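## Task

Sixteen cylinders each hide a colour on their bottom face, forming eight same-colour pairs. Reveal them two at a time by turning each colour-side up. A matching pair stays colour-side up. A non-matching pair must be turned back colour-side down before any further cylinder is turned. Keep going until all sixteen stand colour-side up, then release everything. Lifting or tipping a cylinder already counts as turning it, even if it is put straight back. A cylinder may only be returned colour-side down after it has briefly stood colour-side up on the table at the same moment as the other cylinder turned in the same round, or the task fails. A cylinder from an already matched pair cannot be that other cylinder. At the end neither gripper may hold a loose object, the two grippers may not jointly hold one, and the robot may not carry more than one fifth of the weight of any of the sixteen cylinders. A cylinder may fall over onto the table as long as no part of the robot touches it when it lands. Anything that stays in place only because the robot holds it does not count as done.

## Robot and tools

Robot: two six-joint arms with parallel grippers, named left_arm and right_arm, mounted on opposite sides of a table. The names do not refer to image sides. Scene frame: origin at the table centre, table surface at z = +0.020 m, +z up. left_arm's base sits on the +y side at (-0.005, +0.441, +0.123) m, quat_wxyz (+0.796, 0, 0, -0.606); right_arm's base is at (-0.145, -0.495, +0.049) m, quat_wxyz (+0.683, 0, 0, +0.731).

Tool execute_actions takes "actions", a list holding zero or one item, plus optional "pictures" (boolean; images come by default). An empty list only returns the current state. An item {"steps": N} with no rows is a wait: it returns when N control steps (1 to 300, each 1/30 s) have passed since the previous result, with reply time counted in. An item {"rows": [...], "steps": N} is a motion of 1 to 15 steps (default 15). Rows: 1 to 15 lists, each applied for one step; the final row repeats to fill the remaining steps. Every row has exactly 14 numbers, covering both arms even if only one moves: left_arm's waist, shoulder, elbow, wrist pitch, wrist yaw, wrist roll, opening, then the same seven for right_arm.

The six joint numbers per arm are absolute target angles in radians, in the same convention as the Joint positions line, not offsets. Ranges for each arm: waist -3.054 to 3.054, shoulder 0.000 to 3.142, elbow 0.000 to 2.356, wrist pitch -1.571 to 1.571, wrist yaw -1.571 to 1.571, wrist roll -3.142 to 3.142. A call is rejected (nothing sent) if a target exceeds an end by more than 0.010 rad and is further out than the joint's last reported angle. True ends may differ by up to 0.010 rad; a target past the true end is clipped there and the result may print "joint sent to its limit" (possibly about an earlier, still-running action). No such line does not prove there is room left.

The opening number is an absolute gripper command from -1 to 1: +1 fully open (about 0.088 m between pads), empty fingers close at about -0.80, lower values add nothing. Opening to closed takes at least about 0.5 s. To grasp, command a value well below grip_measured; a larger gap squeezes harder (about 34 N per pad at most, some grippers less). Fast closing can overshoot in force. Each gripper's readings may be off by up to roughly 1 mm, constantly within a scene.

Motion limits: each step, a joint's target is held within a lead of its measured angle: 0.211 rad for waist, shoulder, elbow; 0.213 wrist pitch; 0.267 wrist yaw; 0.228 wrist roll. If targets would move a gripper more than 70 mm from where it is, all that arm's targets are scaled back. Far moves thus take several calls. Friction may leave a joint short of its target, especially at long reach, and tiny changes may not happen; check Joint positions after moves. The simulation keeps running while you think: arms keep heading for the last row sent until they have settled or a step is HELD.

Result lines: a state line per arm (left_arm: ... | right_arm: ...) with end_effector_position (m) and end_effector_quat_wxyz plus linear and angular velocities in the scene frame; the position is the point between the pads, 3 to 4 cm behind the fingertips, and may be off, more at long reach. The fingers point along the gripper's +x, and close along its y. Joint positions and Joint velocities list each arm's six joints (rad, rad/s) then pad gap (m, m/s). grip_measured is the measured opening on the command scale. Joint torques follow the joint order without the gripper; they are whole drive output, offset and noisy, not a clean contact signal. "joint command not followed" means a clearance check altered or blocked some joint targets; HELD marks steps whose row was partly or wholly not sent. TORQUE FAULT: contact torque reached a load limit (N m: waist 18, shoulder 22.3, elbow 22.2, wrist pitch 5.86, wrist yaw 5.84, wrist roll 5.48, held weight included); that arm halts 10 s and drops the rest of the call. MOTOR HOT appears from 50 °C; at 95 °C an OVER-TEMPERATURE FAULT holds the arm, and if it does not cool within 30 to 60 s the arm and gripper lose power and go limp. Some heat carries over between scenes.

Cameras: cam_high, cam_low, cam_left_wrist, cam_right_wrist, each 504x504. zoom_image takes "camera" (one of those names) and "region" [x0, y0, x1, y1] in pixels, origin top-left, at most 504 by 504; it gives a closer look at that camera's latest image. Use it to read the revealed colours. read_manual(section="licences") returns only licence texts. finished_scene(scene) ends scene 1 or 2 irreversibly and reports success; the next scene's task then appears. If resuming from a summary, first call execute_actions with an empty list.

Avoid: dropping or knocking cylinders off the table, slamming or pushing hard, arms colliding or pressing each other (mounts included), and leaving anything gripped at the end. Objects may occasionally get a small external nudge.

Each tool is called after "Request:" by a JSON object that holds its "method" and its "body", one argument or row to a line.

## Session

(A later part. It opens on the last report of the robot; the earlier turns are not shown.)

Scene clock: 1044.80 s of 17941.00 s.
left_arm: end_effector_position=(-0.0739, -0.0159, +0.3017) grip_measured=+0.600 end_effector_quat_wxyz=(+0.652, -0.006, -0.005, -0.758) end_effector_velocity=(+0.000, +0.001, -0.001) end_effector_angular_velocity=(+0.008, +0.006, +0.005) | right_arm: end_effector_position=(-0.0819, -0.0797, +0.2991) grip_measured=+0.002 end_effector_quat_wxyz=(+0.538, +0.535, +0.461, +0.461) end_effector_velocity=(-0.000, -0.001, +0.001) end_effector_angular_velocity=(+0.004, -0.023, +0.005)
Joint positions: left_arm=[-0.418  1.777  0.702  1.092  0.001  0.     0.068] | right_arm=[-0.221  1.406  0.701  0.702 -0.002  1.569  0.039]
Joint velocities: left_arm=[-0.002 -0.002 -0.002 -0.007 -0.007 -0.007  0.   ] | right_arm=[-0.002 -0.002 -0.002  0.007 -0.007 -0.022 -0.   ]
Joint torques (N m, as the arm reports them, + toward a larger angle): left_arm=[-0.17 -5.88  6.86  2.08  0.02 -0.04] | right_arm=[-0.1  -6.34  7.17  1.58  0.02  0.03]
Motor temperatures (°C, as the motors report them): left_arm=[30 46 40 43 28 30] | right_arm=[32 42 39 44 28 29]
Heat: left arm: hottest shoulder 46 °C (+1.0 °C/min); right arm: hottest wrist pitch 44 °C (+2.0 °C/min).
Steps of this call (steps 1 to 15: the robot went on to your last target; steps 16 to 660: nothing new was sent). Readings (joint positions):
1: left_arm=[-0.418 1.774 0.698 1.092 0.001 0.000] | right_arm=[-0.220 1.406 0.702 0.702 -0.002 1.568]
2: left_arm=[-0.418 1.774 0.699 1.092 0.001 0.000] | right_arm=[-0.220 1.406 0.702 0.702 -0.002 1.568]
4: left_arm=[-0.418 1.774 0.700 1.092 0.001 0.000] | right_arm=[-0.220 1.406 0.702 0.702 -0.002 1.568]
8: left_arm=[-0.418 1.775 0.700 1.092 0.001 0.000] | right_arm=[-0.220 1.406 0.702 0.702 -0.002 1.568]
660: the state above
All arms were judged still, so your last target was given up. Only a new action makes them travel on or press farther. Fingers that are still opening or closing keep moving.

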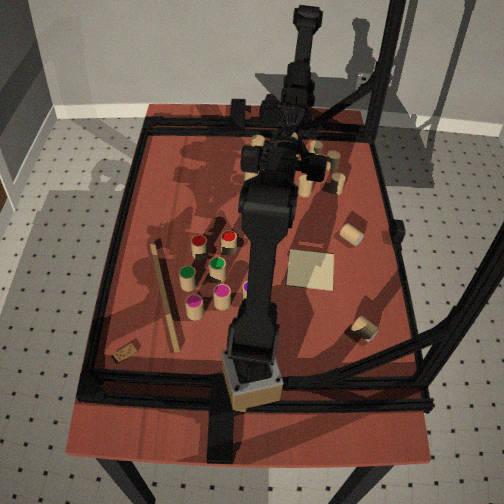

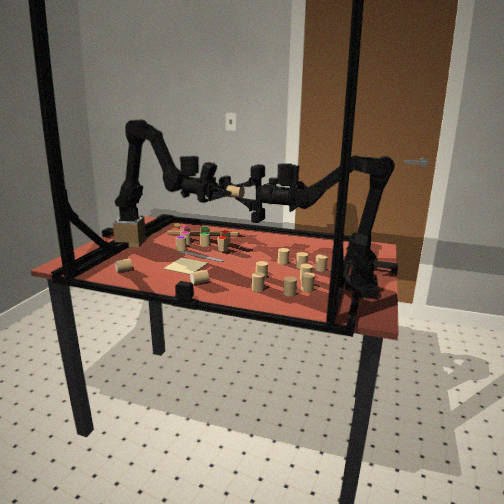

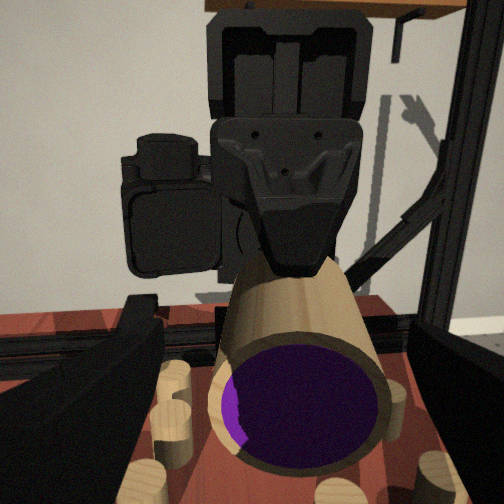

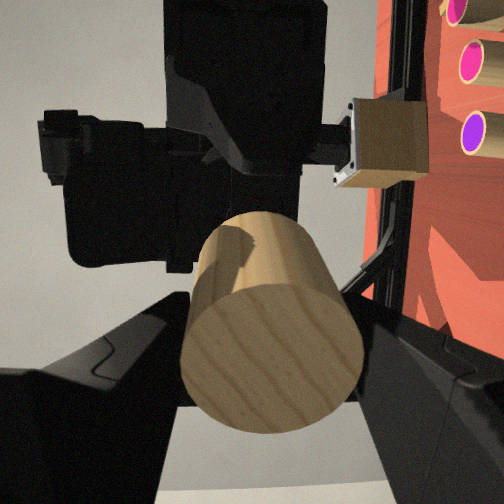

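Request:
{"method": "execute_actions", "body": {
  "actions": [
    {"rows":[[-0.42,1.783,0.708,1.093,0,0,0.5,-0.228,1.404,0.7,0.704,0,1.571,-0.3],[-0.42,1.783,0.708,1.093,0,0,0.42,-0.228,1.404,0.7,0.704,0,1.571,-0.3],[-0.42,1.783,0.708,1.093,0,0,0.35,-0.228,1.404,0.7,0.704,0,1.571,-0.3],[-0.42,1.783,0.708,1.093,0,0,0.28,-0.228,1.404,0.7,0.704,0,1.571,-0.3],[-0.42,1.783,0.708,1.093,0,0,0.2,-0.228,1.404,0.7,0.704,0,1.571,-0.3],[-0.42,1.783,0.708,1.093,0,0,0.15,-0.228,1.404,0.7,0.704,0,1.571,-0.3],[-0.42,1.783,0.708,1.093,0,0,0.1,-0.228,1.404,0.7,0.704,0,1.571,-0.3],[-0.42,1.783,0.708,1.093,0,0,0.06,-0.228,1.404,0.7,0.704,0,1.571,-0.3],[-0.42,1.783,0.708,1.093,0,0,0.03,-0.228,1.404,0.7,0.704,0,1.571,-0.3],[-0.42,1.783,0.708,1.093,0,0,-0.05,-0.228,1.404,0.7,0.704,0,1.571,-0.3],[-0.42,1.783,0.708,1.093,0,0,-0.15,-0.228,1.404,0.7,0.704,0,1.571,-0.3],[-0.42,1.783,0.708,1.093,0,0,-0.3,-0.228,1.404,0.7,0.704,0,1.571,-0.3]],"steps":15}
  ],
  "pictures": false
}}

Request:
{"method": "execute_actions", "body": {
  "actions": [
    {"rows":[[-0.42,1.783,0.708,1.093,0,0,-0.3,-0.228,1.404,0.7,0.704,0,1.571,0.6]],"steps":7}
  ],
  "pictures": false
}}

Request:
{"method": "execute_actions", "body": {
  "actions": [
    {"rows":[[-0.42,1.71,0.63,1.093,0,0,-0.3,-0.228,1.404,0.7,0.704,0,1.571,0.6],[-0.42,1.635,0.55,1.093,0,0,-0.3,-0.228,1.404,0.7,0.704,0,1.571,0.6],[-0.42,1.555,0.47,1.093,0,0,-0.3,-0.228,1.404,0.7,0.704,0,1.571,0.6],[-0.42,1.477,0.39,1.093,0,0,-0.3,-0.228,1.404,0.7,0.704,0,1.571,0.6]],"steps":8}
  ],
  "pictures": false
}}

Request:
{"method": "execute_actions", "body": {
  "actions": [
    {"rows":[[-0.22,1.1,0.8,-0.91,0,0,-0.3,-0.52,1.3,1.3,-1.25,0,0,0.28]],"steps":15}
  ],
  "pictures": false
}}

Request:
{"method": "execute_actions", "body": {
  "actions": [
    {"rows":[[-0.22,1.1,0.8,-0.91,0,0,-0.3,-0.52,1.3,1.3,-1.25,0,0,0.28]],"steps":15}
  ],
  "pictures": false
}}

Request:
{"method": "execute_actions", "body": {
  "actions": [
    {"rows":[[-0.22,1.838,1.178,-0.91,0,0,-0.3,-0.52,1.805,1.48,-1.246,0,0,0.28]],"steps":15}
  ],
  "pictures": false
}}

Request:
{"method": "execute_actions", "body": {
  "actions": [
    {"rows":[[-0.22,1.853,1.166,-0.884,0,0,-0.3,-0.52,1.81,1.46,-1.22,0,0,0.28],[-0.22,1.868,1.154,-0.857,0,0,-0.3,-0.52,1.815,1.44,-1.195,0,0,0.28],[-0.22,1.882,1.142,-0.831,0,0,-0.3,-0.52,1.82,1.42,-1.17,0,0,0.28],[-0.22,1.897,1.13,-0.805,0,0,-0.3,-0.52,1.825,1.40,-1.145,0,0,0.28],[-0.22,1.912,1.118,-0.778,0,0,-0.3,-0.52,1.83,1.38,-1.12,0,0,0.28],[-0.22,1.926,1.107,-0.752,0,0,-0.3,-0.52,1.834,1.35,-1.09,0,0,0.28],[-0.22,1.941,1.095,-0.725,0,0,-0.3,-0.52,1.839,1.315,-1.047,0,0,0.28],[-0.22,1.956,1.083,-0.70,0,0,-0.3,-0.52,1.839,1.315,-1.047,0,0,0.28],[-0.22,1.97,1.071,-0.673,0,0,-0.3,-0.52,1.839,1.315,-1.047,0,0,0.28],[-0.22,1.985,1.059,-0.646,0,0,-0.3,-0.52,1.839,1.315,-1.047,0,0,0.28],[-0.22,2.0,1.047,-0.62,0,0,-0.3,-0.52,1.839,1.315,-1.047,0,0,0.28]],"steps":15}
  ]
}}

Scene clock: 1057.97 s of 17941.00 s.
left_arm: end_effector_position=(-0.0737, -0.0161, +0.3017) grip_measured=+0.027 end_effector_quat_wxyz=(+0.653, -0.006, -0.005, -0.757) end_effector_velocity=(+0.005, -0.000, -0.001) end_effector_angular_velocity=(+0.006, -0.008, +0.015) | right_arm: end_effector_position=(-0.0801, -0.0800, +0.2990) grip_measured=+0.002 end_effector_quat_wxyz=(+0.538, +0.536, +0.460, +0.459) end_effector_velocity=(+0.004, -0.002, -0.007) end_effector_angular_velocity=(-0.030, -0.018, -0.015)
Joint positions: left_arm=[-0.418  1.778  0.703  1.092 -0.001  0.     0.04 ] | right_arm=[-0.225  1.406  0.7    0.702 -0.003  1.569  0.039]
Joint velocities: left_arm=[ 0.007 -0.002 -0.002 -0.007 -0.007  0.007 -0.   ] | right_arm=[-0.007 -0.002 -0.007 -0.022  0.007 -0.022 -0.   ]
Joint torques (N m, as the arm reports them, + toward a larger angle): left_arm=[-0.18 -5.96  6.76  2.08  0.04 -0.03] | right_arm=[-0.22 -6.25  7.16  1.57  0.05  0.03]
Motor temperatures (°C, as the motors report them): left_arm=[30 46 40 44 28 30] | right_arm=[32 41 40 44 28 29]
Heat: left arm: hottest shoulder 46 °C (+1.0 °C/min); right arm: hottest wrist pitch 44 °C (+2.0 °C/min).
Steps of this call (steps 1 to 380: nothing new was sent; steps 381 to 395: all 15 steps of this action). Readings (joint positions):
381: left_arm=[-0.418 1.778 0.703 1.092 0.001 0.000] | right_arm=[-0.221 1.406 0.700 0.702 -0.002 1.569]
382: left_arm=[-0.418 1.778 0.703 1.092 0.001 0.000] | right_arm=[-0.222 1.406 0.700 0.702 -0.002 1.569]
384: left_arm=[-0.418 1.778 0.703 1.092 0.001 0.000] | right_arm=[-0.224 1.406 0.700 0.702 -0.002 1.569]
388: left_arm=[-0.418 1.778 0.703 1.092 0.001 0.000] | right_arm=[-0.226 1.406 0.700 0.702 -0.002 1.569]
395: the state above

Scene clock: 1058.20 s of 17941.00 s.
left_arm: end_effector_position=(-0.0737, -0.0161, +0.3017) grip_measured=+0.027 end_effector_quat_wxyz=(+0.653, -0.006, -0.005, -0.757) end_effector_velocity=(-0.000, -0.001, -0.002) end_effector_angular_velocity=(+0.008, +0.006, +0.005) | right_arm: end_effector_position=(-0.0799, -0.0801, +0.2990) grip_measured=+0.507 end_effector_quat_wxyz=(+0.538, +0.536, +0.460, +0.459) end_effector_velocity=(-0.000, -0.001, -0.002) end_effector_angular_velocity=(-0.008, -0.006, +0.005)
Joint positions: left_arm=[-0.418  1.778  0.703  1.092 -0.001  0.     0.04 ] | right_arm=[-0.226  1.406  0.7    0.702 -0.003  1.569  0.064]
Joint velocities: left_arm=[-0.002  0.002  0.002 -0.007 -0.007 -0.007 -0.   ] | right_arm=[-0.002 -0.002 -0.002 -0.007 -0.007 -0.007  0.175]
Joint torques (N m, as the arm reports them, + toward a larger angle): left_arm=[-0.17 -5.94  6.73  2.09  0.06 -0.02] | right_arm=[-0.22 -6.28  7.14  1.53  0.07  0.03]
Motor temperatures (°C, as the motors report them): left_arm=[30 46 40 44 28 30] | right_arm=[32 41 40 44 28 29]
Heat: left arm: hottest shoulder 46 °C (+1.0 °C/min); right arm: hottest wrist pitch 44 °C (+2.0 °C/min).
Steps of this call (steps 1 to 7: all 7 steps of this action). Readings (joint positions):
1: left_arm=[-0.418 1.778 0.703 1.092 -0.001 0.000] | right_arm=[-0.225 1.406 0.700 0.702 -0.003 1.569]
2: left_arm=[-0.418 1.778 0.703 1.092 -0.001 0.000] | right_arm=[-0.225 1.406 0.700 0.702 -0.003 1.569]
4: left_arm=[-0.418 1.778 0.703 1.092 -0.001 0.000] | right_arm=[-0.226 1.406 0.700 0.702 -0.003 1.569]
7: the state above

Scene clock: 1058.47 s of 17941.00 s.
left_arm: end_effector_position=(-0.0627, +0.0575, +0.3026) grip_measured=+0.026 end_effector_quat_wxyz=(+0.653, -0.002, -0.002, -0.757) end_effector_velocity=(+0.010, +0.076, +0.011) end_effector_angular_velocity=(-0.050, +0.015, -0.000) | right_arm: end_effector_position=(-0.0799, -0.0801, +0.2990) grip_measured=+0.598 end_effector_quat_wxyz=(+0.538, +0.536, +0.460, +0.459) end_effector_velocity=(+0.002, -0.002, -0.007) end_effector_angular_velocity=(-0.030, -0.018, -0.010)
Joint positions: left_arm=[-0.418  1.503  0.416  1.093 -0.001  0.     0.04 ] | right_arm=[-0.226  1.406  0.7    0.702 -0.003  1.569  0.068]
Joint velocities: left_arm=[-0.007 -0.31  -0.281  0.022 -0.007 -0.007 -0.   ] | right_arm=[-0.002 -0.002 -0.007 -0.022  0.007 -0.022  0.001]
Joint torques (N m, as the arm reports them, + toward a larger angle): left_arm=[-0.15 -4.83  5.44  2.    0.06 -0.03] | right_arm=[-0.15 -6.31  7.13  1.56  0.06  0.04]
Motor temperatures (°C, as the motors report them): left_arm=[30 46 40 44 28 30] | right_arm=[32 41 40 44 28 29]
Heat: left arm: hottest shoulder 46 °C (+1.0 °C/min); right arm: hottest wrist pitch 44 °C (+2.0 °C/min).
Steps of this call (steps 1 to 8: all 8 steps of this action). Readings (joint positions):
1: left_arm=[-0.418 1.770 0.693 1.092 -0.001 0.000] | right_arm=[-0.226 1.406 0.700 0.702 -0.003 1.569]
2: left_arm=[-0.418 1.745 0.663 1.091 -0.001 0.000] | right_arm=[-0.226 1.406 0.700 0.702 -0.003 1.569]
4: left_arm=[-0.418 1.640 0.546 1.088 -0.001 0.000] | right_arm=[-0.226 1.406 0.700 0.702 -0.003 1.569]
8: the state above

Scene clock: 1058.97 s of 17941.00 s.
left_arm: end_effector_position=(+0.0108, +0.0734, +0.4651) grip_measured=+0.026 end_effector_quat_wxyz=(+0.721, -0.025, -0.027, -0.692) end_effector_velocity=(+0.004, -0.018, -0.387) end_effector_angular_velocity=(+1.856, +0.093, +0.004) | right_arm: end_effector_position=(+0.0319, -0.1275, +0.4457) grip_measured=+0.281 end_effector_quat_wxyz=(+0.803, +0.267, +0.223, +0.484) end_effector_velocity=(-0.053, -0.106, -0.176) end_effector_angular_velocity=(-2.146, -1.318, +0.231)
Joint positions: left_arm=[-0.223  1.09   0.803  0.36   0.005 -0.     0.04 ] | right_arm=[-0.517  1.288  1.294 -0.104  0.     0.705  0.053]
Joint velocities: left_arm=[ 0.012 -0.056  0.042 -1.956  0.007 -0.007 -0.   ] | right_arm=[-0.002 -0.217  0.335 -1.912 -0.022 -2.132 -0.001]
Joint torques (N m, as the arm reports them, + toward a larger angle): left_arm=[ 0.13 -2.    6.75  1.2  -0.11 -0.03] | right_arm=[-0.1  -2.67  5.76  0.58 -0.05 -0.09]
Motor temperatures (°C, as the motors report them): left_arm=[30 46 40 44 28 30] | right_arm=[32 41 40 44 28 29]
Heat: left arm: hottest shoulder 46 °C (+1.0 °C/min); right arm: hottest wrist pitch 44 °C (+2.0 °C/min).
Steps of this call (steps 1 to 15: all 15 steps of this action). Readings (joint positions):
1: left_arm=[-0.408 1.481 0.427 1.055 0.008 0.000] | right_arm=[-0.235 1.399 0.715 0.669 -0.011 1.542]
2: left_arm=[-0.380 1.459 0.450 1.004 0.010 -0.000] | right_arm=[-0.265 1.394 0.740 0.621 -0.012 1.499]
4: left_arm=[-0.325 1.404 0.512 0.936 0.007 -0.000] | right_arm=[-0.342 1.378 0.805 0.545 -0.007 1.417]
8: left_arm=[-0.261 1.265 0.653 0.782 0.006 -0.000] | right_arm=[-0.473 1.339 0.988 0.338 -0.000 1.200]
15: the state above

Scene clock: 1059.47 s of 17941.00 s.
left_arm: end_effector_position=(+0.0070, +0.1609, +0.2698) grip_measured=+0.027 end_effector_quat_wxyz=(+0.642, +0.314, +0.331, -0.616) end_effector_velocity=(-0.018, +0.352, -0.253) end_effector_angular_velocity=(+1.982, +0.112, +0.011) | right_arm: end_effector_position=(-0.0178, -0.2310, +0.2741) grip_measured=+0.280 end_effector_quat_wxyz=(+0.725, -0.273, +0.443, +0.451) end_effector_velocity=(-0.169, -0.341, -0.197) end_effector_angular_velocity=(-1.782, +0.819, +0.123)
Joint positions: left_arm=[-0.222  1.102  0.801 -0.646  0.005 -0.     0.04 ] | right_arm=[-0.518  1.298  1.304 -1.101  0.001  0.011  0.053]
Joint velocities: left_arm=[-0.002 -0.002 -0.002 -1.985  0.007 -0.022  0.002] | right_arm=[ 0.002 -0.002 -0.007 -1.956 -0.022 -0.125 -0.   ]
Joint torques (N m, as the arm reports them, + toward a larger angle): left_arm=[ 0.2  -3.39  7.24  1.47 -0.13 -0.02] | right_arm=[-0.2  -4.72  6.6   0.69 -0.05 -0.06]
Motor temperatures (°C, as the motors report them): left_arm=[30 46 40 44 28 30] | right_arm=[32 41 40 44 28 29]
Heat: left arm: hottest shoulder 46 °C (+1.0 °C/min); right arm: hottest wrist pitch 44 °C (+2.0 °C/min).
Steps of this call (steps 1 to 15: all 15 steps of this action). Readings (joint positions):
1: left_arm=[-0.223 1.090 0.804 0.293 0.005 -0.000] | right_arm=[-0.517 1.284 1.301 -0.168 0.000 0.635]
2: left_arm=[-0.223 1.093 0.804 0.221 0.005 -0.000] | right_arm=[-0.517 1.283 1.304 -0.233 0.000 0.565]
4: left_arm=[-0.223 1.101 0.802 0.084 0.005 -0.000] | right_arm=[-0.517 1.288 1.304 -0.372 0.001 0.424]
8: left_arm=[-0.222 1.102 0.802 -0.180 0.005 -0.000] | right_arm=[-0.517 1.298 1.304 -0.638 0.001 0.146]
15: the state above

Scene clock: 1059.97 s of 17941.00 s.
left_arm: end_effector_position=(+0.0086, +0.1260, +0.1554) grip_measured=+0.025 end_effector_quat_wxyz=(+0.505, +0.492, +0.518, -0.484) end_effector_velocity=(-0.000, +0.011, -0.031) end_effector_angular_velocity=(+0.115, -0.002, +0.005) | right_arm: end_effector_position=(-0.0016, -0.1974, +0.1656) grip_measured=+0.280 end_effector_quat_wxyz=(+0.595, -0.378, +0.604, +0.372) end_effector_velocity=(+0.006, +0.014, +0.029) end_effector_angular_velocity=(+0.093, -0.037, +0.005)
Joint positions: left_arm=[-0.222  1.845  1.165 -0.913  0.005  0.     0.04 ] | right_arm=[-0.518  1.811  1.471 -1.245  0.001  0.003  0.053]
Joint velocities: left_arm=[-0.002  0.1   -0.007 -0.007 -0.007 -0.007  0.   ] | right_arm=[-0.002 -0.037  0.071 -0.007 -0.007 -0.007 -0.   ]
Joint torques (N m, as the arm reports them, + toward a larger angle): left_arm=[ 0.17 -8.24  7.5   0.66 -0.12 -0.03] | right_arm=[-0.17 -8.93  6.71  0.02 -0.05 -0.07]
Motor temperatures (°C, as the motors report them): left_arm=[30 46 40 44 28 30] | right_arm=[32 41 40 44 28 29]
Heat: left arm: hottest shoulder 46 °C (+1.0 °C/min); right arm: hottest wrist pitch 44 °C (+2.0 °C/min).
Steps of this call (steps 1 to 15: all 15 steps of this action). Readings (joint positions):
1: left_arm=[-0.222 1.137 0.835 -0.741 0.005 -0.000] | right_arm=[-0.518 1.327 1.329 -1.178 0.001 0.008]
2: left_arm=[-0.222 1.195 0.890 -0.801 0.005 0.000] | right_arm=[-0.518 1.373 1.374 -1.206 0.001 0.006]
4: left_arm=[-0.222 1.330 1.016 -0.847 0.005 0.000] | right_arm=[-0.518 1.488 1.450 -1.200 0.001 0.005]
8: left_arm=[-0.222 1.565 1.163 -0.886 0.005 0.000] | right_arm=[-0.518 1.713 1.477 -1.235 0.001 0.003]
15: the state above

Scene clock: 1060.47 s of 17941.00 s.
left_arm: end_effector_position=(+0.0088, +0.1226, +0.0853) grip_measured=+0.024 end_effector_quat_wxyz=(+0.507, +0.490, +0.516, -0.486) end_effector_velocity=(+0.002, +0.018, -0.030) end_effector_angular_velocity=(+0.047, -0.020, +0.005) | right_arm: end_effector_position=(-0.0007, -0.1955, +0.1210) grip_measured=+0.280 end_effector_quat_wxyz=(+0.601, -0.374, +0.598, +0.376) end_effector_velocity=(+0.006, +0.013, +0.000) end_effector_angular_velocity=(+0.062, -0.022, +0.020)
Joint positions: left_arm=[-0.222  1.997  1.05  -0.636  0.005  0.     0.04 ] | right_arm=[-0.518  1.834  1.32  -1.051  0.001  0.003  0.053]
Joint velocities: left_arm=[-0.002  0.056 -0.071  0.081 -0.022 -0.007 -0.   ] | right_arm=[-0.002 -0.002 -0.002  0.066 -0.007 -0.022 -0.   ]
Joint torques (N m, as the arm reports them, + toward a larger angle): left_arm=[ 0.24 -7.06  5.16  0.85 -0.12 -0.05] | right_arm=[-0.11 -7.78  5.51  0.21 -0.04 -0.09]
Motor temperatures (°C, as the motors report them): left_arm=[30 46 40 44 28 30] | right_arm=[32 41 40 44 28 29]
Heat: left arm: hottest shoulder 46 °C (+1.0 °C/min); right arm: hottest wrist pitch 44 °C (+1.0 °C/min).
Steps of this call (steps 1 to 15: all 15 steps of this action). Readings (joint positions):
1: left_arm=[-0.222 1.846 1.165 -0.908 0.005 0.000] | right_arm=[-0.518 1.811 1.472 -1.242 0.001 0.003]
2: left_arm=[-0.222 1.847 1.165 -0.893 0.005 0.000] | right_arm=[-0.518 1.811 1.469 -1.229 0.001 0.003]
4: left_arm=[-0.222 1.855 1.160 -0.850 0.005 0.000] | right_arm=[-0.518 1.811 1.449 -1.190 0.001 0.003]
8: left_arm=[-0.222 1.911 1.119 -0.755 0.005 0.000] | right_arm=[-0.518 1.815 1.366 -1.093 0.001 0.003]
15: the state above

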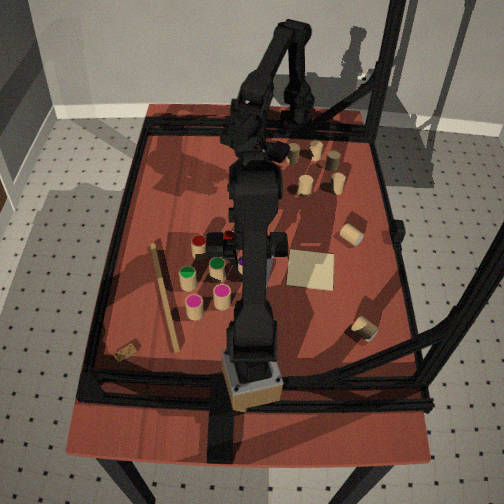

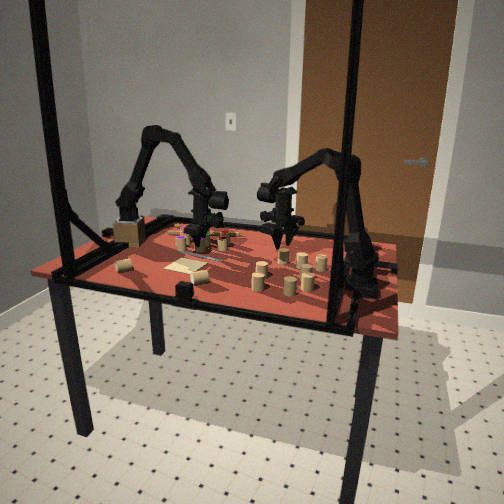

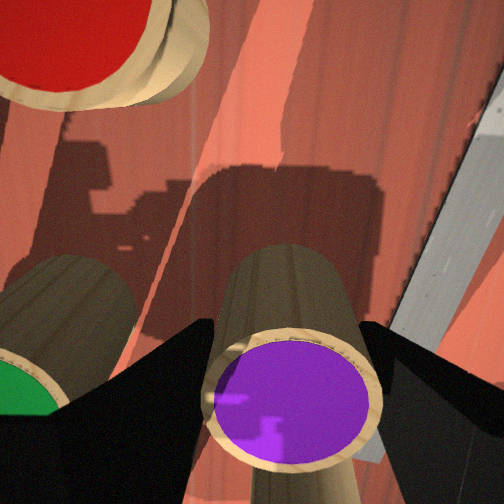

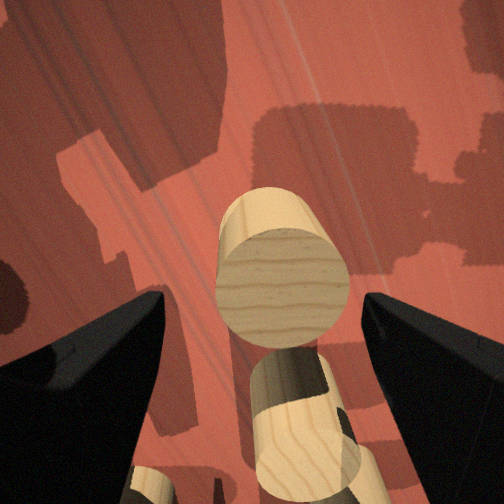

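Request:
{"method": "execute_actions", "body": {
  "actions": [
    {"rows":[[-0.22,2.0,1.047,-0.62,0,0,0,-0.539,1.848,1.325,-1.048,0,0,0.4],[-0.22,2.0,1.047,-0.62,0,0,0.1,-0.539,1.848,1.325,-1.048,0,0,0.4],[-0.22,2.0,1.047,-0.62,0,0,0.2,-0.539,1.848,1.325,-1.048,0,0,0.4],[-0.22,2.0,1.047,-0.62,0,0,0.28,-0.539,1.848,1.325,-1.048,0,0,0.4],[-0.22,2.0,1.047,-0.62,0,0,0.28,-0.539,1.856,1.312,-1.03,0,0,0.4],[-0.22,2.0,1.047,-0.62,0,0,0.28,-0.539,1.864,1.298,-1.01,0,0,0.4],[-0.22,1.97,1.071,-0.673,0,0,0.28,-0.539,1.872,1.285,-0.99,0,0,0.4],[-0.22,1.94,1.095,-0.725,0,0,0.28,-0.539,1.88,1.272,-0.97,0,0,0.4],[-0.22,1.9,1.13,-0.8,0,0,0.28,-0.539,1.888,1.258,-0.95,0,0,0.4],[-0.22,1.87,1.154,-0.857,0,0,0.28,-0.539,1.895,1.245,-0.933,0,0,0.4],[-0.22,1.838,1.178,-0.91,0,0,0.28,-0.539,1.895,1.245,-0.933,0,0,0.4]],"steps":15}
  ],
  "pictures": false
}}

Request:
{"method": "execute_actions", "body": {
  "actions": [
    {"rows":[[-0.42,1.0,0.5,0.5,0,0,0.6,-0.539,1.895,1.245,-0.933,0,0,0.4],[-0.42,1.0,0.5,0.5,0,0,0.6,-0.539,1.895,1.245,-0.933,0,0,0.4],[-0.42,1.0,0.5,0.5,0,0,0.6,-0.539,1.895,1.245,-0.933,0,0,0.32],[-0.42,1.0,0.5,0.5,0,0,0.6,-0.539,1.895,1.245,-0.933,0,0,0.25],[-0.42,1.0,0.5,0.5,0,0,0.6,-0.539,1.895,1.245,-0.933,0,0,0.2],[-0.42,1.0,0.5,0.5,0,0,0.6,-0.539,1.895,1.245,-0.933,0,0,0.15],[-0.42,1.0,0.5,0.5,0,0,0.6,-0.539,1.895,1.245,-0.933,0,0,0.1],[-0.42,1.0,0.5,0.5,0,0,0.6,-0.539,1.895,1.245,-0.933,0,0,0.06],[-0.42,1.0,0.5,0.5,0,0,0.6,-0.539,1.895,1.245,-0.933,0,0,0.03],[-0.42,1.0,0.5,0.5,0,0,0.6,-0.539,1.895,1.245,-0.933,0,0,-0.05],[-0.42,1.0,0.5,0.5,0,0,0.6,-0.539,1.895,1.245,-0.933,0,0,-0.15],[-0.42,1.0,0.5,0.5,0,0,0.6,-0.539,1.895,1.245,-0.933,0,0,-0.3]],"steps":15}
  ],
  "pictures": false
}}

Request:
{"method": "execute_actions", "body": {
  "actions": [
    {"rows":[[-0.42,1.0,0.5,0.5,0,0,0.6,-0.539,1.88,1.295,-0.996,0,0,-0.3],[-0.42,1.0,0.5,0.5,0,0,0.6,-0.539,1.864,1.345,-1.06,0,0,-0.3],[-0.42,1.0,0.5,0.5,0,0,0.6,-0.539,1.848,1.395,-1.123,0,0,-0.3],[-0.42,1.0,0.5,0.5,0,0,0.6,-0.539,1.832,1.445,-1.187,0,0,-0.3],[-0.42,1.0,0.5,0.5,0,0,0.6,-0.539,1.816,1.495,-1.25,0,0,-0.3]],"steps":10}
  ],
  "pictures": false
}}

Request:
{"method": "execute_actions", "body": {
  "actions": [
    {"rows":[[-0.42,1.0,0.5,0.5,0,0,0.6,-0.225,1.3,1.3,0,0,1.571,-0.3]],"steps":15}
  ],
  "pictures": false
}}

Request:
{"method": "execute_actions", "body": {
  "actions": [
    {"rows":[[-0.42,1.477,0.39,1.09,0,0,0.6,-0.225,1.404,0.7,0.704,0,1.571,-0.3]],"steps":15}
  ],
  "pictures": false
}}

Request:
{"method": "execute_actions", "body": {
  "actions": [
    {"rows":[[-0.42,1.477,0.39,1.09,0,0,0.6,-0.225,1.404,0.7,0.704,0,1.571,-0.3]],"steps":9}
  ],
  "pictures": false
}}

Request:
{"method": "execute_actions", "body": {
  "actions": [
    {"rows":[[-0.42,1.53,0.44,1.093,0,0,0.6,-0.225,1.404,0.7,0.704,0,1.571,-0.3],[-0.42,1.58,0.495,1.093,0,0,0.6,-0.225,1.404,0.7,0.704,0,1.571,-0.3],[-0.42,1.635,0.55,1.093,0,0,0.6,-0.225,1.404,0.7,0.704,0,1.571,-0.3],[-0.42,1.69,0.6,1.093,0,0,0.6,-0.225,1.404,0.7,0.704,0,1.571,-0.3],[-0.42,1.74,0.655,1.093,0,0,0.6,-0.225,1.404,0.7,0.704,0,1.571,-0.3],[-0.42,1.783,0.708,1.093,0,0,0.6,-0.225,1.404,0.7,0.704,0,1.571,-0.3]],"steps":14}
  ]
}}

Scene clock: 1080.80 s of 17941.00 s.
left_arm: end_effector_position=(+0.0094, +0.1163, +0.1577) grip_measured=+0.278 end_effector_quat_wxyz=(+0.516, +0.482, +0.508, -0.494) end_effector_velocity=(+0.004, -0.037, +0.151) end_effector_angular_velocity=(-0.270, -0.035, +0.005) | right_arm: end_effector_position=(+0.0053, -0.1983, +0.0875) grip_measured=+0.400 end_effector_quat_wxyz=(+0.601, -0.371, +0.606, +0.367) end_effector_velocity=(-0.003, -0.005, -0.023) end_effector_angular_velocity=(-0.016, +0.017, +0.019)
Joint positions: left_arm=[-0.222  1.843  1.173 -0.881  0.004  0.     0.053] | right_arm=[-0.538  1.888  1.25  -0.942  0.001  0.003  0.059]
Joint velocities: left_arm=[-0.002 -0.315  0.242 -0.286 -0.022 -0.007  0.001] | right_arm=[-0.002  0.032 -0.056  0.066 -0.007 -0.022  0.   ]
Joint torques (N m, as the arm reports them, + toward a larger angle): left_arm=[ 0.18 -5.09  4.32 -0.03 -0.12 -0.04] | right_arm=[-0.13 -8.01  5.78  0.26 -0.04 -0.06]
Motor temperatures (°C, as the motors report them): left_arm=[30 48 39 40 28 30] | right_arm=[32 42 39 42 28 29]
Heat: left arm: hottest shoulder 48 °C (+3.0 °C/min); right arm: hottest shoulder 42 °C (-1.0 °C/min).
Steps of this call (steps 1 to 30: the robot went on to your last target; steps 31 to 595: nothing new was sent; steps 596 to 610: all 15 steps of this action). Readings (joint positions):
596: left_arm=[-0.222 1.998 1.048 -0.622 0.004 0.000] | right_arm=[-0.519 1.835 1.319 -1.048 0.001 0.003]
597: left_arm=[-0.222 1.998 1.048 -0.622 0.004 0.000] | right_arm=[-0.524 1.835 1.319 -1.048 0.001 0.003]
599: left_arm=[-0.222 1.998 1.048 -0.622 0.004 0.000] | right_arm=[-0.532 1.835 1.319 -1.048 0.001 0.003]
603: left_arm=[-0.222 1.991 1.059 -0.659 0.004 -0.000] | right_arm=[-0.538 1.845 1.307 -1.005 0.001 0.003]
610: the state above

Scene clock: 1081.30 s of 17941.00 s.
left_arm: end_effector_position=(-0.0553, +0.1191, +0.2940) grip_measured=+0.599 end_effector_quat_wxyz=(+0.635, +0.159, +0.137, -0.743) end_effector_velocity=(-0.024, -0.146, +0.558) end_effector_angular_velocity=(-2.514, +0.380, -0.012) | right_arm: end_effector_position=(+0.0059, -0.1973, +0.0870) grip_measured=+0.005 end_effector_quat_wxyz=(+0.602, -0.370, +0.604, +0.368) end_effector_velocity=(-0.003, -0.005, +0.000) end_effector_angular_velocity=(-0.016, +0.016, -0.010)
Joint positions: left_arm=[-0.421  1.029  0.51   0.095  0.004 -0.     0.068] | right_arm=[-0.538  1.888  1.249 -0.934  0.001  0.002  0.039]
Joint velocities: left_arm=[-0.002 -0.505 -0.007  2.044  0.007  0.007  0.001] | right_arm=[-0.002 -0.002 -0.002 -0.022 -0.007  0.007 -0.   ]
Joint torques (N m, as the arm reports them, + toward a larger angle): left_arm=[ 0.11 -2.14  6.81  1.5  -0.1  -0.02] | right_arm=[-0.08 -7.8   5.41  0.21 -0.06 -0.04]
Motor temperatures (°C, as the motors report them): left_arm=[30 48 39 40 28 30] | right_arm=[32 42 39 41 28 29]
Heat: left arm: hottest shoulder 48 °C (+3.0 °C/min); right arm: hottest shoulder 42 °C (-1.0 °C/min).
Steps of this call (steps 1 to 15: all 15 steps of this action). Readings (joint positions):
1: left_arm=[-0.237 1.801 1.138 -0.820 -0.010 0.000] | right_arm=[-0.538 1.888 1.249 -0.939 0.001 0.002]
2: left_arm=[-0.281 1.747 1.074 -0.747 -0.015 0.001] | right_arm=[-0.538 1.888 1.249 -0.937 0.001 0.002]
4: left_arm=[-0.380 1.620 0.942 -0.625 0.002 0.001] | right_arm=[-0.538 1.888 1.249 -0.935 0.001 0.002]
8: left_arm=[-0.424 1.360 0.690 -0.358 0.004 -0.000] | right_arm=[-0.538 1.888 1.249 -0.935 0.001 0.002]
15: the state above

Scene clock: 1081.63 s of 17941.00 s.
left_arm: end_effector_position=(-0.0575, +0.1046, +0.3842) grip_measured=+0.600 end_effector_quat_wxyz=(+0.650, +0.003, +0.003, -0.760) end_effector_velocity=(+0.001, +0.003, +0.023) end_effector_angular_velocity=(-0.134, +0.013, +0.005) | right_arm: end_effector_position=(+0.0077, -0.1938, +0.1682) grip_measured=+0.004 end_effector_quat_wxyz=(+0.607, -0.367, +0.599, +0.371) end_effector_velocity=(-0.002, -0.006, +0.108) end_effector_angular_velocity=(+0.140, -0.063, +0.000)
Joint positions: left_arm=[-0.421  1.001  0.508  0.485  0.004 -0.     0.068] | right_arm=[-0.538  1.816  1.488 -1.23   0.001  0.002  0.039]
Joint velocities: left_arm=[-0.002 -0.007 -0.027  0.154 -0.007  0.007 -0.   ] | right_arm=[-0.007 -0.188  0.193 -0.227 -0.007 -0.007 -0.   ]
Joint torques (N m, as the arm reports them, + toward a larger angle): left_arm=[ 0.11 -2.87  6.89  2.21 -0.11 -0.02] | right_arm=[-0.12 -7.15  5.54 -0.11 -0.06 -0.06]
Motor temperatures (°C, as the motors report them): left_arm=[30 48 39 40 28 30] | right_arm=[32 42 39 41 28 29]
Heat: left arm: hottest shoulder 48 °C (+3.0 °C/min); right arm: hottest shoulder 42 °C (-1.0 °C/min).
Steps of this call (steps 1 to 10: all 10 steps of this action). Readings (joint positions):
1: left_arm=[-0.421 1.016 0.510 0.161 0.004 -0.000] | right_arm=[-0.538 1.888 1.254 -0.945 0.001 0.002]
2: left_arm=[-0.421 1.010 0.510 0.225 0.004 -0.000] | right_arm=[-0.538 1.888 1.270 -0.979 0.001 0.002]
4: left_arm=[-0.421 1.008 0.509 0.354 0.004 -0.000] | right_arm=[-0.538 1.886 1.330 -1.077 0.001 0.002]
8: left_arm=[-0.421 1.001 0.509 0.472 0.004 -0.000] | right_arm=[-0.538 1.838 1.464 -1.208 0.001 0.002]
10: the state above

Scene clock: 1082.13 s of 17941.00 s.
left_arm: end_effector_position=(-0.0575, +0.1047, +0.3866) grip_measured=+0.600 end_effector_quat_wxyz=(+0.650, -0.002, -0.001, -0.760) end_effector_velocity=(+0.003, +0.000, -0.004) end_effector_angular_velocity=(+0.011, -0.009, +0.020) | right_arm: end_effector_position=(-0.0819, -0.1005, +0.3998) grip_measured=+0.003 end_effector_quat_wxyz=(+0.716, +0.248, +0.402, +0.513) end_effector_velocity=(+0.017, +0.133, +0.410) end_effector_angular_velocity=(+2.272, +1.669, -0.659)
Joint positions: left_arm=[-0.421  1.001  0.507  0.498  0.004 -0.     0.068] | right_arm=[-0.229  1.299  1.312 -0.342 -0.002  0.946  0.039]
Joint velocities: left_arm=[-0.002 -0.002 -0.007 -0.007 -0.022  0.007  0.   ] | right_arm=[ 0.002 -0.017 -0.007  1.971 -0.022  2.117 -0.   ]
Joint torques (N m, as the arm reports them, + toward a larger angle): left_arm=[ 0.1  -2.95  6.84  2.17 -0.11 -0.03] | right_arm=[ 0.16 -5.2   6.32  1.47  0.06  0.07]
Motor temperatures (°C, as the motors report them): left_arm=[30 48 39 40 28 30] | right_arm=[32 42 39 41 28 29]
Heat: left arm: hottest shoulder 48 °C (+3.0 °C/min); right arm: hottest shoulder 42 °C (-1.0 °C/min).
Steps of this call (steps 1 to 15: all 15 steps of this action). Readings (joint positions):
1: left_arm=[-0.421 1.001 0.507 0.489 0.004 -0.000] | right_arm=[-0.523 1.780 1.458 -1.176 0.014 0.056]
2: left_arm=[-0.421 1.001 0.507 0.492 0.004 -0.000] | right_arm=[-0.479 1.736 1.407 -1.108 0.018 0.124]
4: left_arm=[-0.421 1.001 0.507 0.495 0.004 -0.000] | right_arm=[-0.369 1.649 1.344 -1.019 0.004 0.236]
8: left_arm=[-0.421 1.001 0.507 0.497 0.004 -0.000] | right_arm=[-0.238 1.470 1.313 -0.800 -0.006 0.464]
15: the state above

Scene clock: 1082.63 s of 17941.00 s.
left_arm: end_effector_position=(-0.0635, +0.0655, +0.3018) grip_measured=+0.600 end_effector_quat_wxyz=(+0.650, -0.001, -0.000, -0.760) end_effector_velocity=(-0.002, -0.002, -0.005) end_effector_angular_velocity=(-0.006, +0.008, -0.010) | right_arm: end_effector_position=(-0.0793, -0.0826, +0.2561) grip_measured=+0.003 end_effector_quat_wxyz=(+0.580, +0.491, +0.504, +0.411) end_effector_velocity=(+0.009, +0.073, +0.415) end_effector_angular_velocity=(+1.951, -0.216, +0.002)
Joint positions: left_arm=[-0.421  1.468  0.388  1.082  0.004 -0.     0.068] | right_arm=[-0.228  1.42   0.693  0.546 -0.002  1.56   0.039]
Joint velocities: left_arm=[-0.002  0.042 -0.002  0.051  0.007 -0.007 -0.   ] | right_arm=[-0.002 -0.002 -0.027  1.985 -0.022  0.095 -0.   ]
Joint torques (N m, as the arm reports them, + toward a larger angle): left_arm=[ 0.07 -3.75  6.34  2.26 -0.11 -0.01] | right_arm=[ 0.2  -7.99  8.42  2.12  0.07  0.06]
Motor temperatures (°C, as the motors report them): left_arm=[30 48 39 40 28 30] | right_arm=[32 42 39 42 28 29]
Heat: left arm: hottest shoulder 48 °C (+3.0 °C/min); right arm: hottest shoulder 42 °C (-1.0 °C/min).
Steps of this call (steps 1 to 15: all 15 steps of this action). Readings (joint positions):
1: left_arm=[-0.421 1.034 0.488 0.568 0.004 -0.000] | right_arm=[-0.229 1.305 1.295 -0.273 -0.002 1.001]
2: left_arm=[-0.421 1.083 0.471 0.650 0.004 -0.000] | right_arm=[-0.229 1.308 1.267 -0.218 -0.002 1.051]
4: left_arm=[-0.421 1.210 0.435 0.767 0.004 -0.000] | right_arm=[-0.229 1.325 1.187 -0.119 -0.002 1.160]
8: left_arm=[-0.421 1.435 0.391 0.988 0.004 -0.000] | right_arm=[-0.228 1.390 0.956 0.123 -0.002 1.421]
15: the state above

Scene clock: 1082.93 s of 17941.00 s.
left_arm: end_effector_position=(-0.0635, +0.0653, +0.3023) grip_measured=+0.600 end_effector_quat_wxyz=(+0.650, -0.002, -0.002, -0.760) end_effector_velocity=(+0.000, -0.000, +0.000) end_effector_angular_velocity=(+0.001, -0.008, +0.005) | right_arm: end_effector_position=(-0.0791, -0.0801, +0.2982) grip_measured=+0.003 end_effector_quat_wxyz=(+0.540, +0.535, +0.461, +0.458) end_effector_velocity=(-0.000, -0.000, +0.024) end_effector_angular_velocity=(+0.110, -0.010, +0.005)
Joint positions: left_arm=[-0.421  1.471  0.388  1.088  0.004 -0.     0.068] | right_arm=[-0.227  1.406  0.702  0.696 -0.002  1.568  0.039]
Joint velocities: left_arm=[-0.002 -0.002  0.002 -0.007 -0.007  0.007  0.   ] | right_arm=[-0.002 -0.002 -0.002  0.11  -0.007  0.007  0.   ]
Joint torques (N m, as the arm reports them, + toward a larger angle): left_arm=[ 0.1  -3.7   6.29  2.18 -0.11 -0.02] | right_arm=[ 0.23 -6.25  7.05  1.61  0.04  0.06]
Motor temperatures (°C, as the motors report them): left_arm=[30 48 39 41 28 30] | right_arm=[32 42 39 42 28 29]
Heat: left arm: hottest shoulder 48 °C (+3.0 °C/min); right arm: hottest shoulder 42 °C (-1.0 °C/min).
Steps of this call (steps 1 to 9: all 9 steps of this action). Readings (joint positions):
1: left_arm=[-0.421 1.470 0.388 1.084 0.004 -0.000] | right_arm=[-0.228 1.419 0.694 0.604 -0.002 1.562]
2: left_arm=[-0.421 1.470 0.388 1.085 0.004 -0.000] | right_arm=[-0.227 1.415 0.698 0.642 -0.002 1.564]
4: left_arm=[-0.421 1.471 0.388 1.087 0.004 -0.000] | right_arm=[-0.227 1.407 0.702 0.678 -0.002 1.566]
8: left_arm=[-0.421 1.471 0.388 1.088 0.004 -0.000] | right_arm=[-0.227 1.406 0.702 0.692 -0.002 1.568]
9: the state above

Scene clock: 1083.40 s of 17941.00 s.
left_arm: end_effector_position=(-0.0757, -0.0145, +0.3013) grip_measured=+0.600 end_effector_quat_wxyz=(+0.650, -0.006, -0.005, -0.760) end_effector_velocity=(-0.003, -0.008, +0.012) end_effector_angular_velocity=(-0.033, +0.027, -0.010) | right_arm: end_effector_position=(-0.0791, -0.0801, +0.2993) grip_measured=+0.003 end_effector_quat_wxyz=(+0.539, +0.536, +0.459, +0.459) end_effector_velocity=(-0.000, -0.001, +0.000) end_effector_angular_velocity=(-0.006, -0.021, +0.005)
Joint positions: left_arm=[-0.421  1.774  0.697  1.092  0.004 -0.     0.068] | right_arm=[-0.227  1.406  0.702  0.701 -0.002  1.568  0.039]
Joint velocities: left_arm=[-0.002  0.012  0.042  0.007  0.007 -0.022 -0.   ] | right_arm=[-0.002 -0.007 -0.002 -0.007 -0.007 -0.022 -0.   ]
Joint torques (N m, as the arm reports them, + toward a larger angle): left_arm=[ 0.05 -5.59  6.99  2.1  -0.11 -0.03] | right_arm=[ 0.14 -6.34  7.05  1.6   0.05  0.06]
Motor temperatures (°C, as the motors report them): left_arm=[30 48 39 41 28 30] | right_arm=[32 42 39 42 28 29]
Heat: left arm: hottest shoulder 48 °C (+3.0 °C/min); right arm: hottest shoulder 42 °C (+0.0 °C/min).
Steps of this call (steps 1 to 14: all 14 steps of this action). Readings (joint positions):
1: left_arm=[-0.421 1.479 0.394 1.090 0.004 -0.000] | right_arm=[-0.227 1.406 0.702 0.700 -0.002 1.568]
2: left_arm=[-0.421 1.500 0.414 1.092 0.004 -0.000] | right_arm=[-0.227 1.406 0.702 0.701 -0.002 1.568]
4: left_arm=[-0.421 1.581 0.493 1.092 0.004 -0.000] | right_arm=[-0.227 1.406 0.702 0.701 -0.002 1.568]
8: left_arm=[-0.421 1.741 0.662 1.092 0.004 -0.000] | right_arm=[-0.227 1.406 0.702 0.701 -0.002 1.568]
14: the state above

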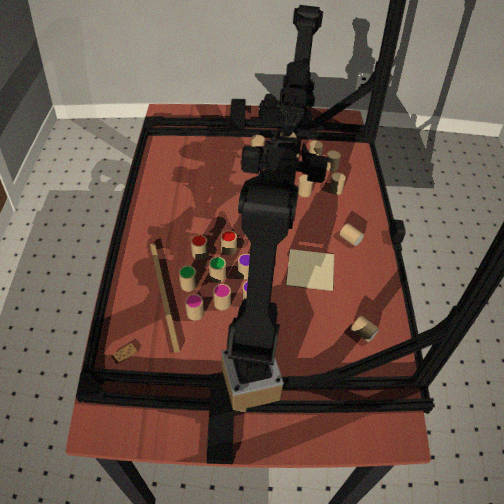

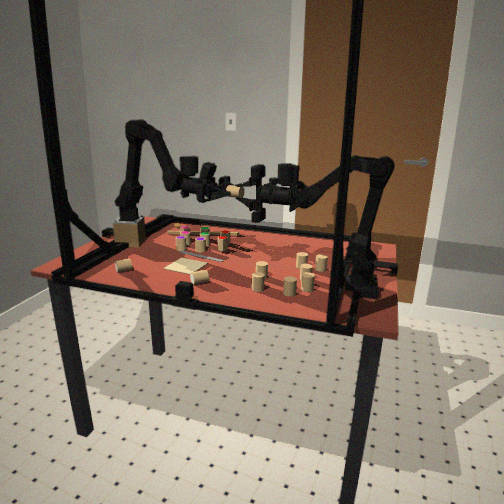

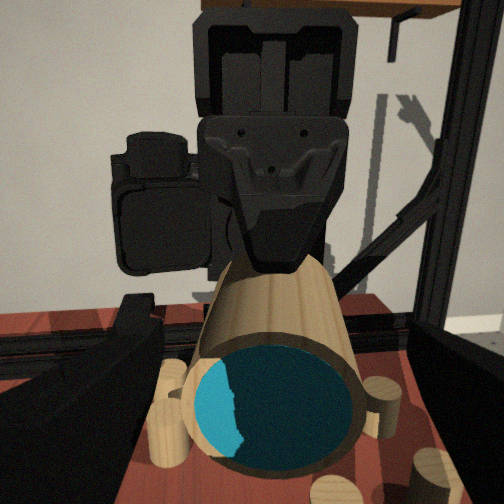

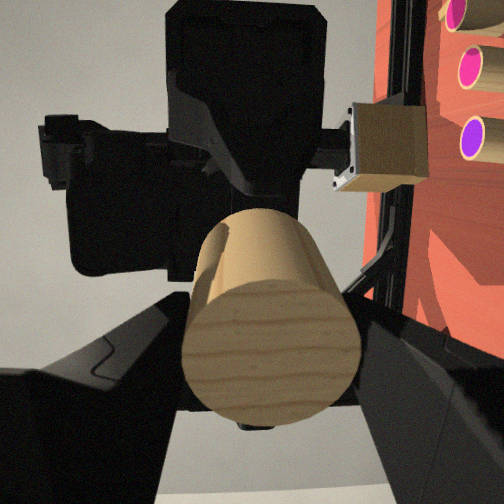

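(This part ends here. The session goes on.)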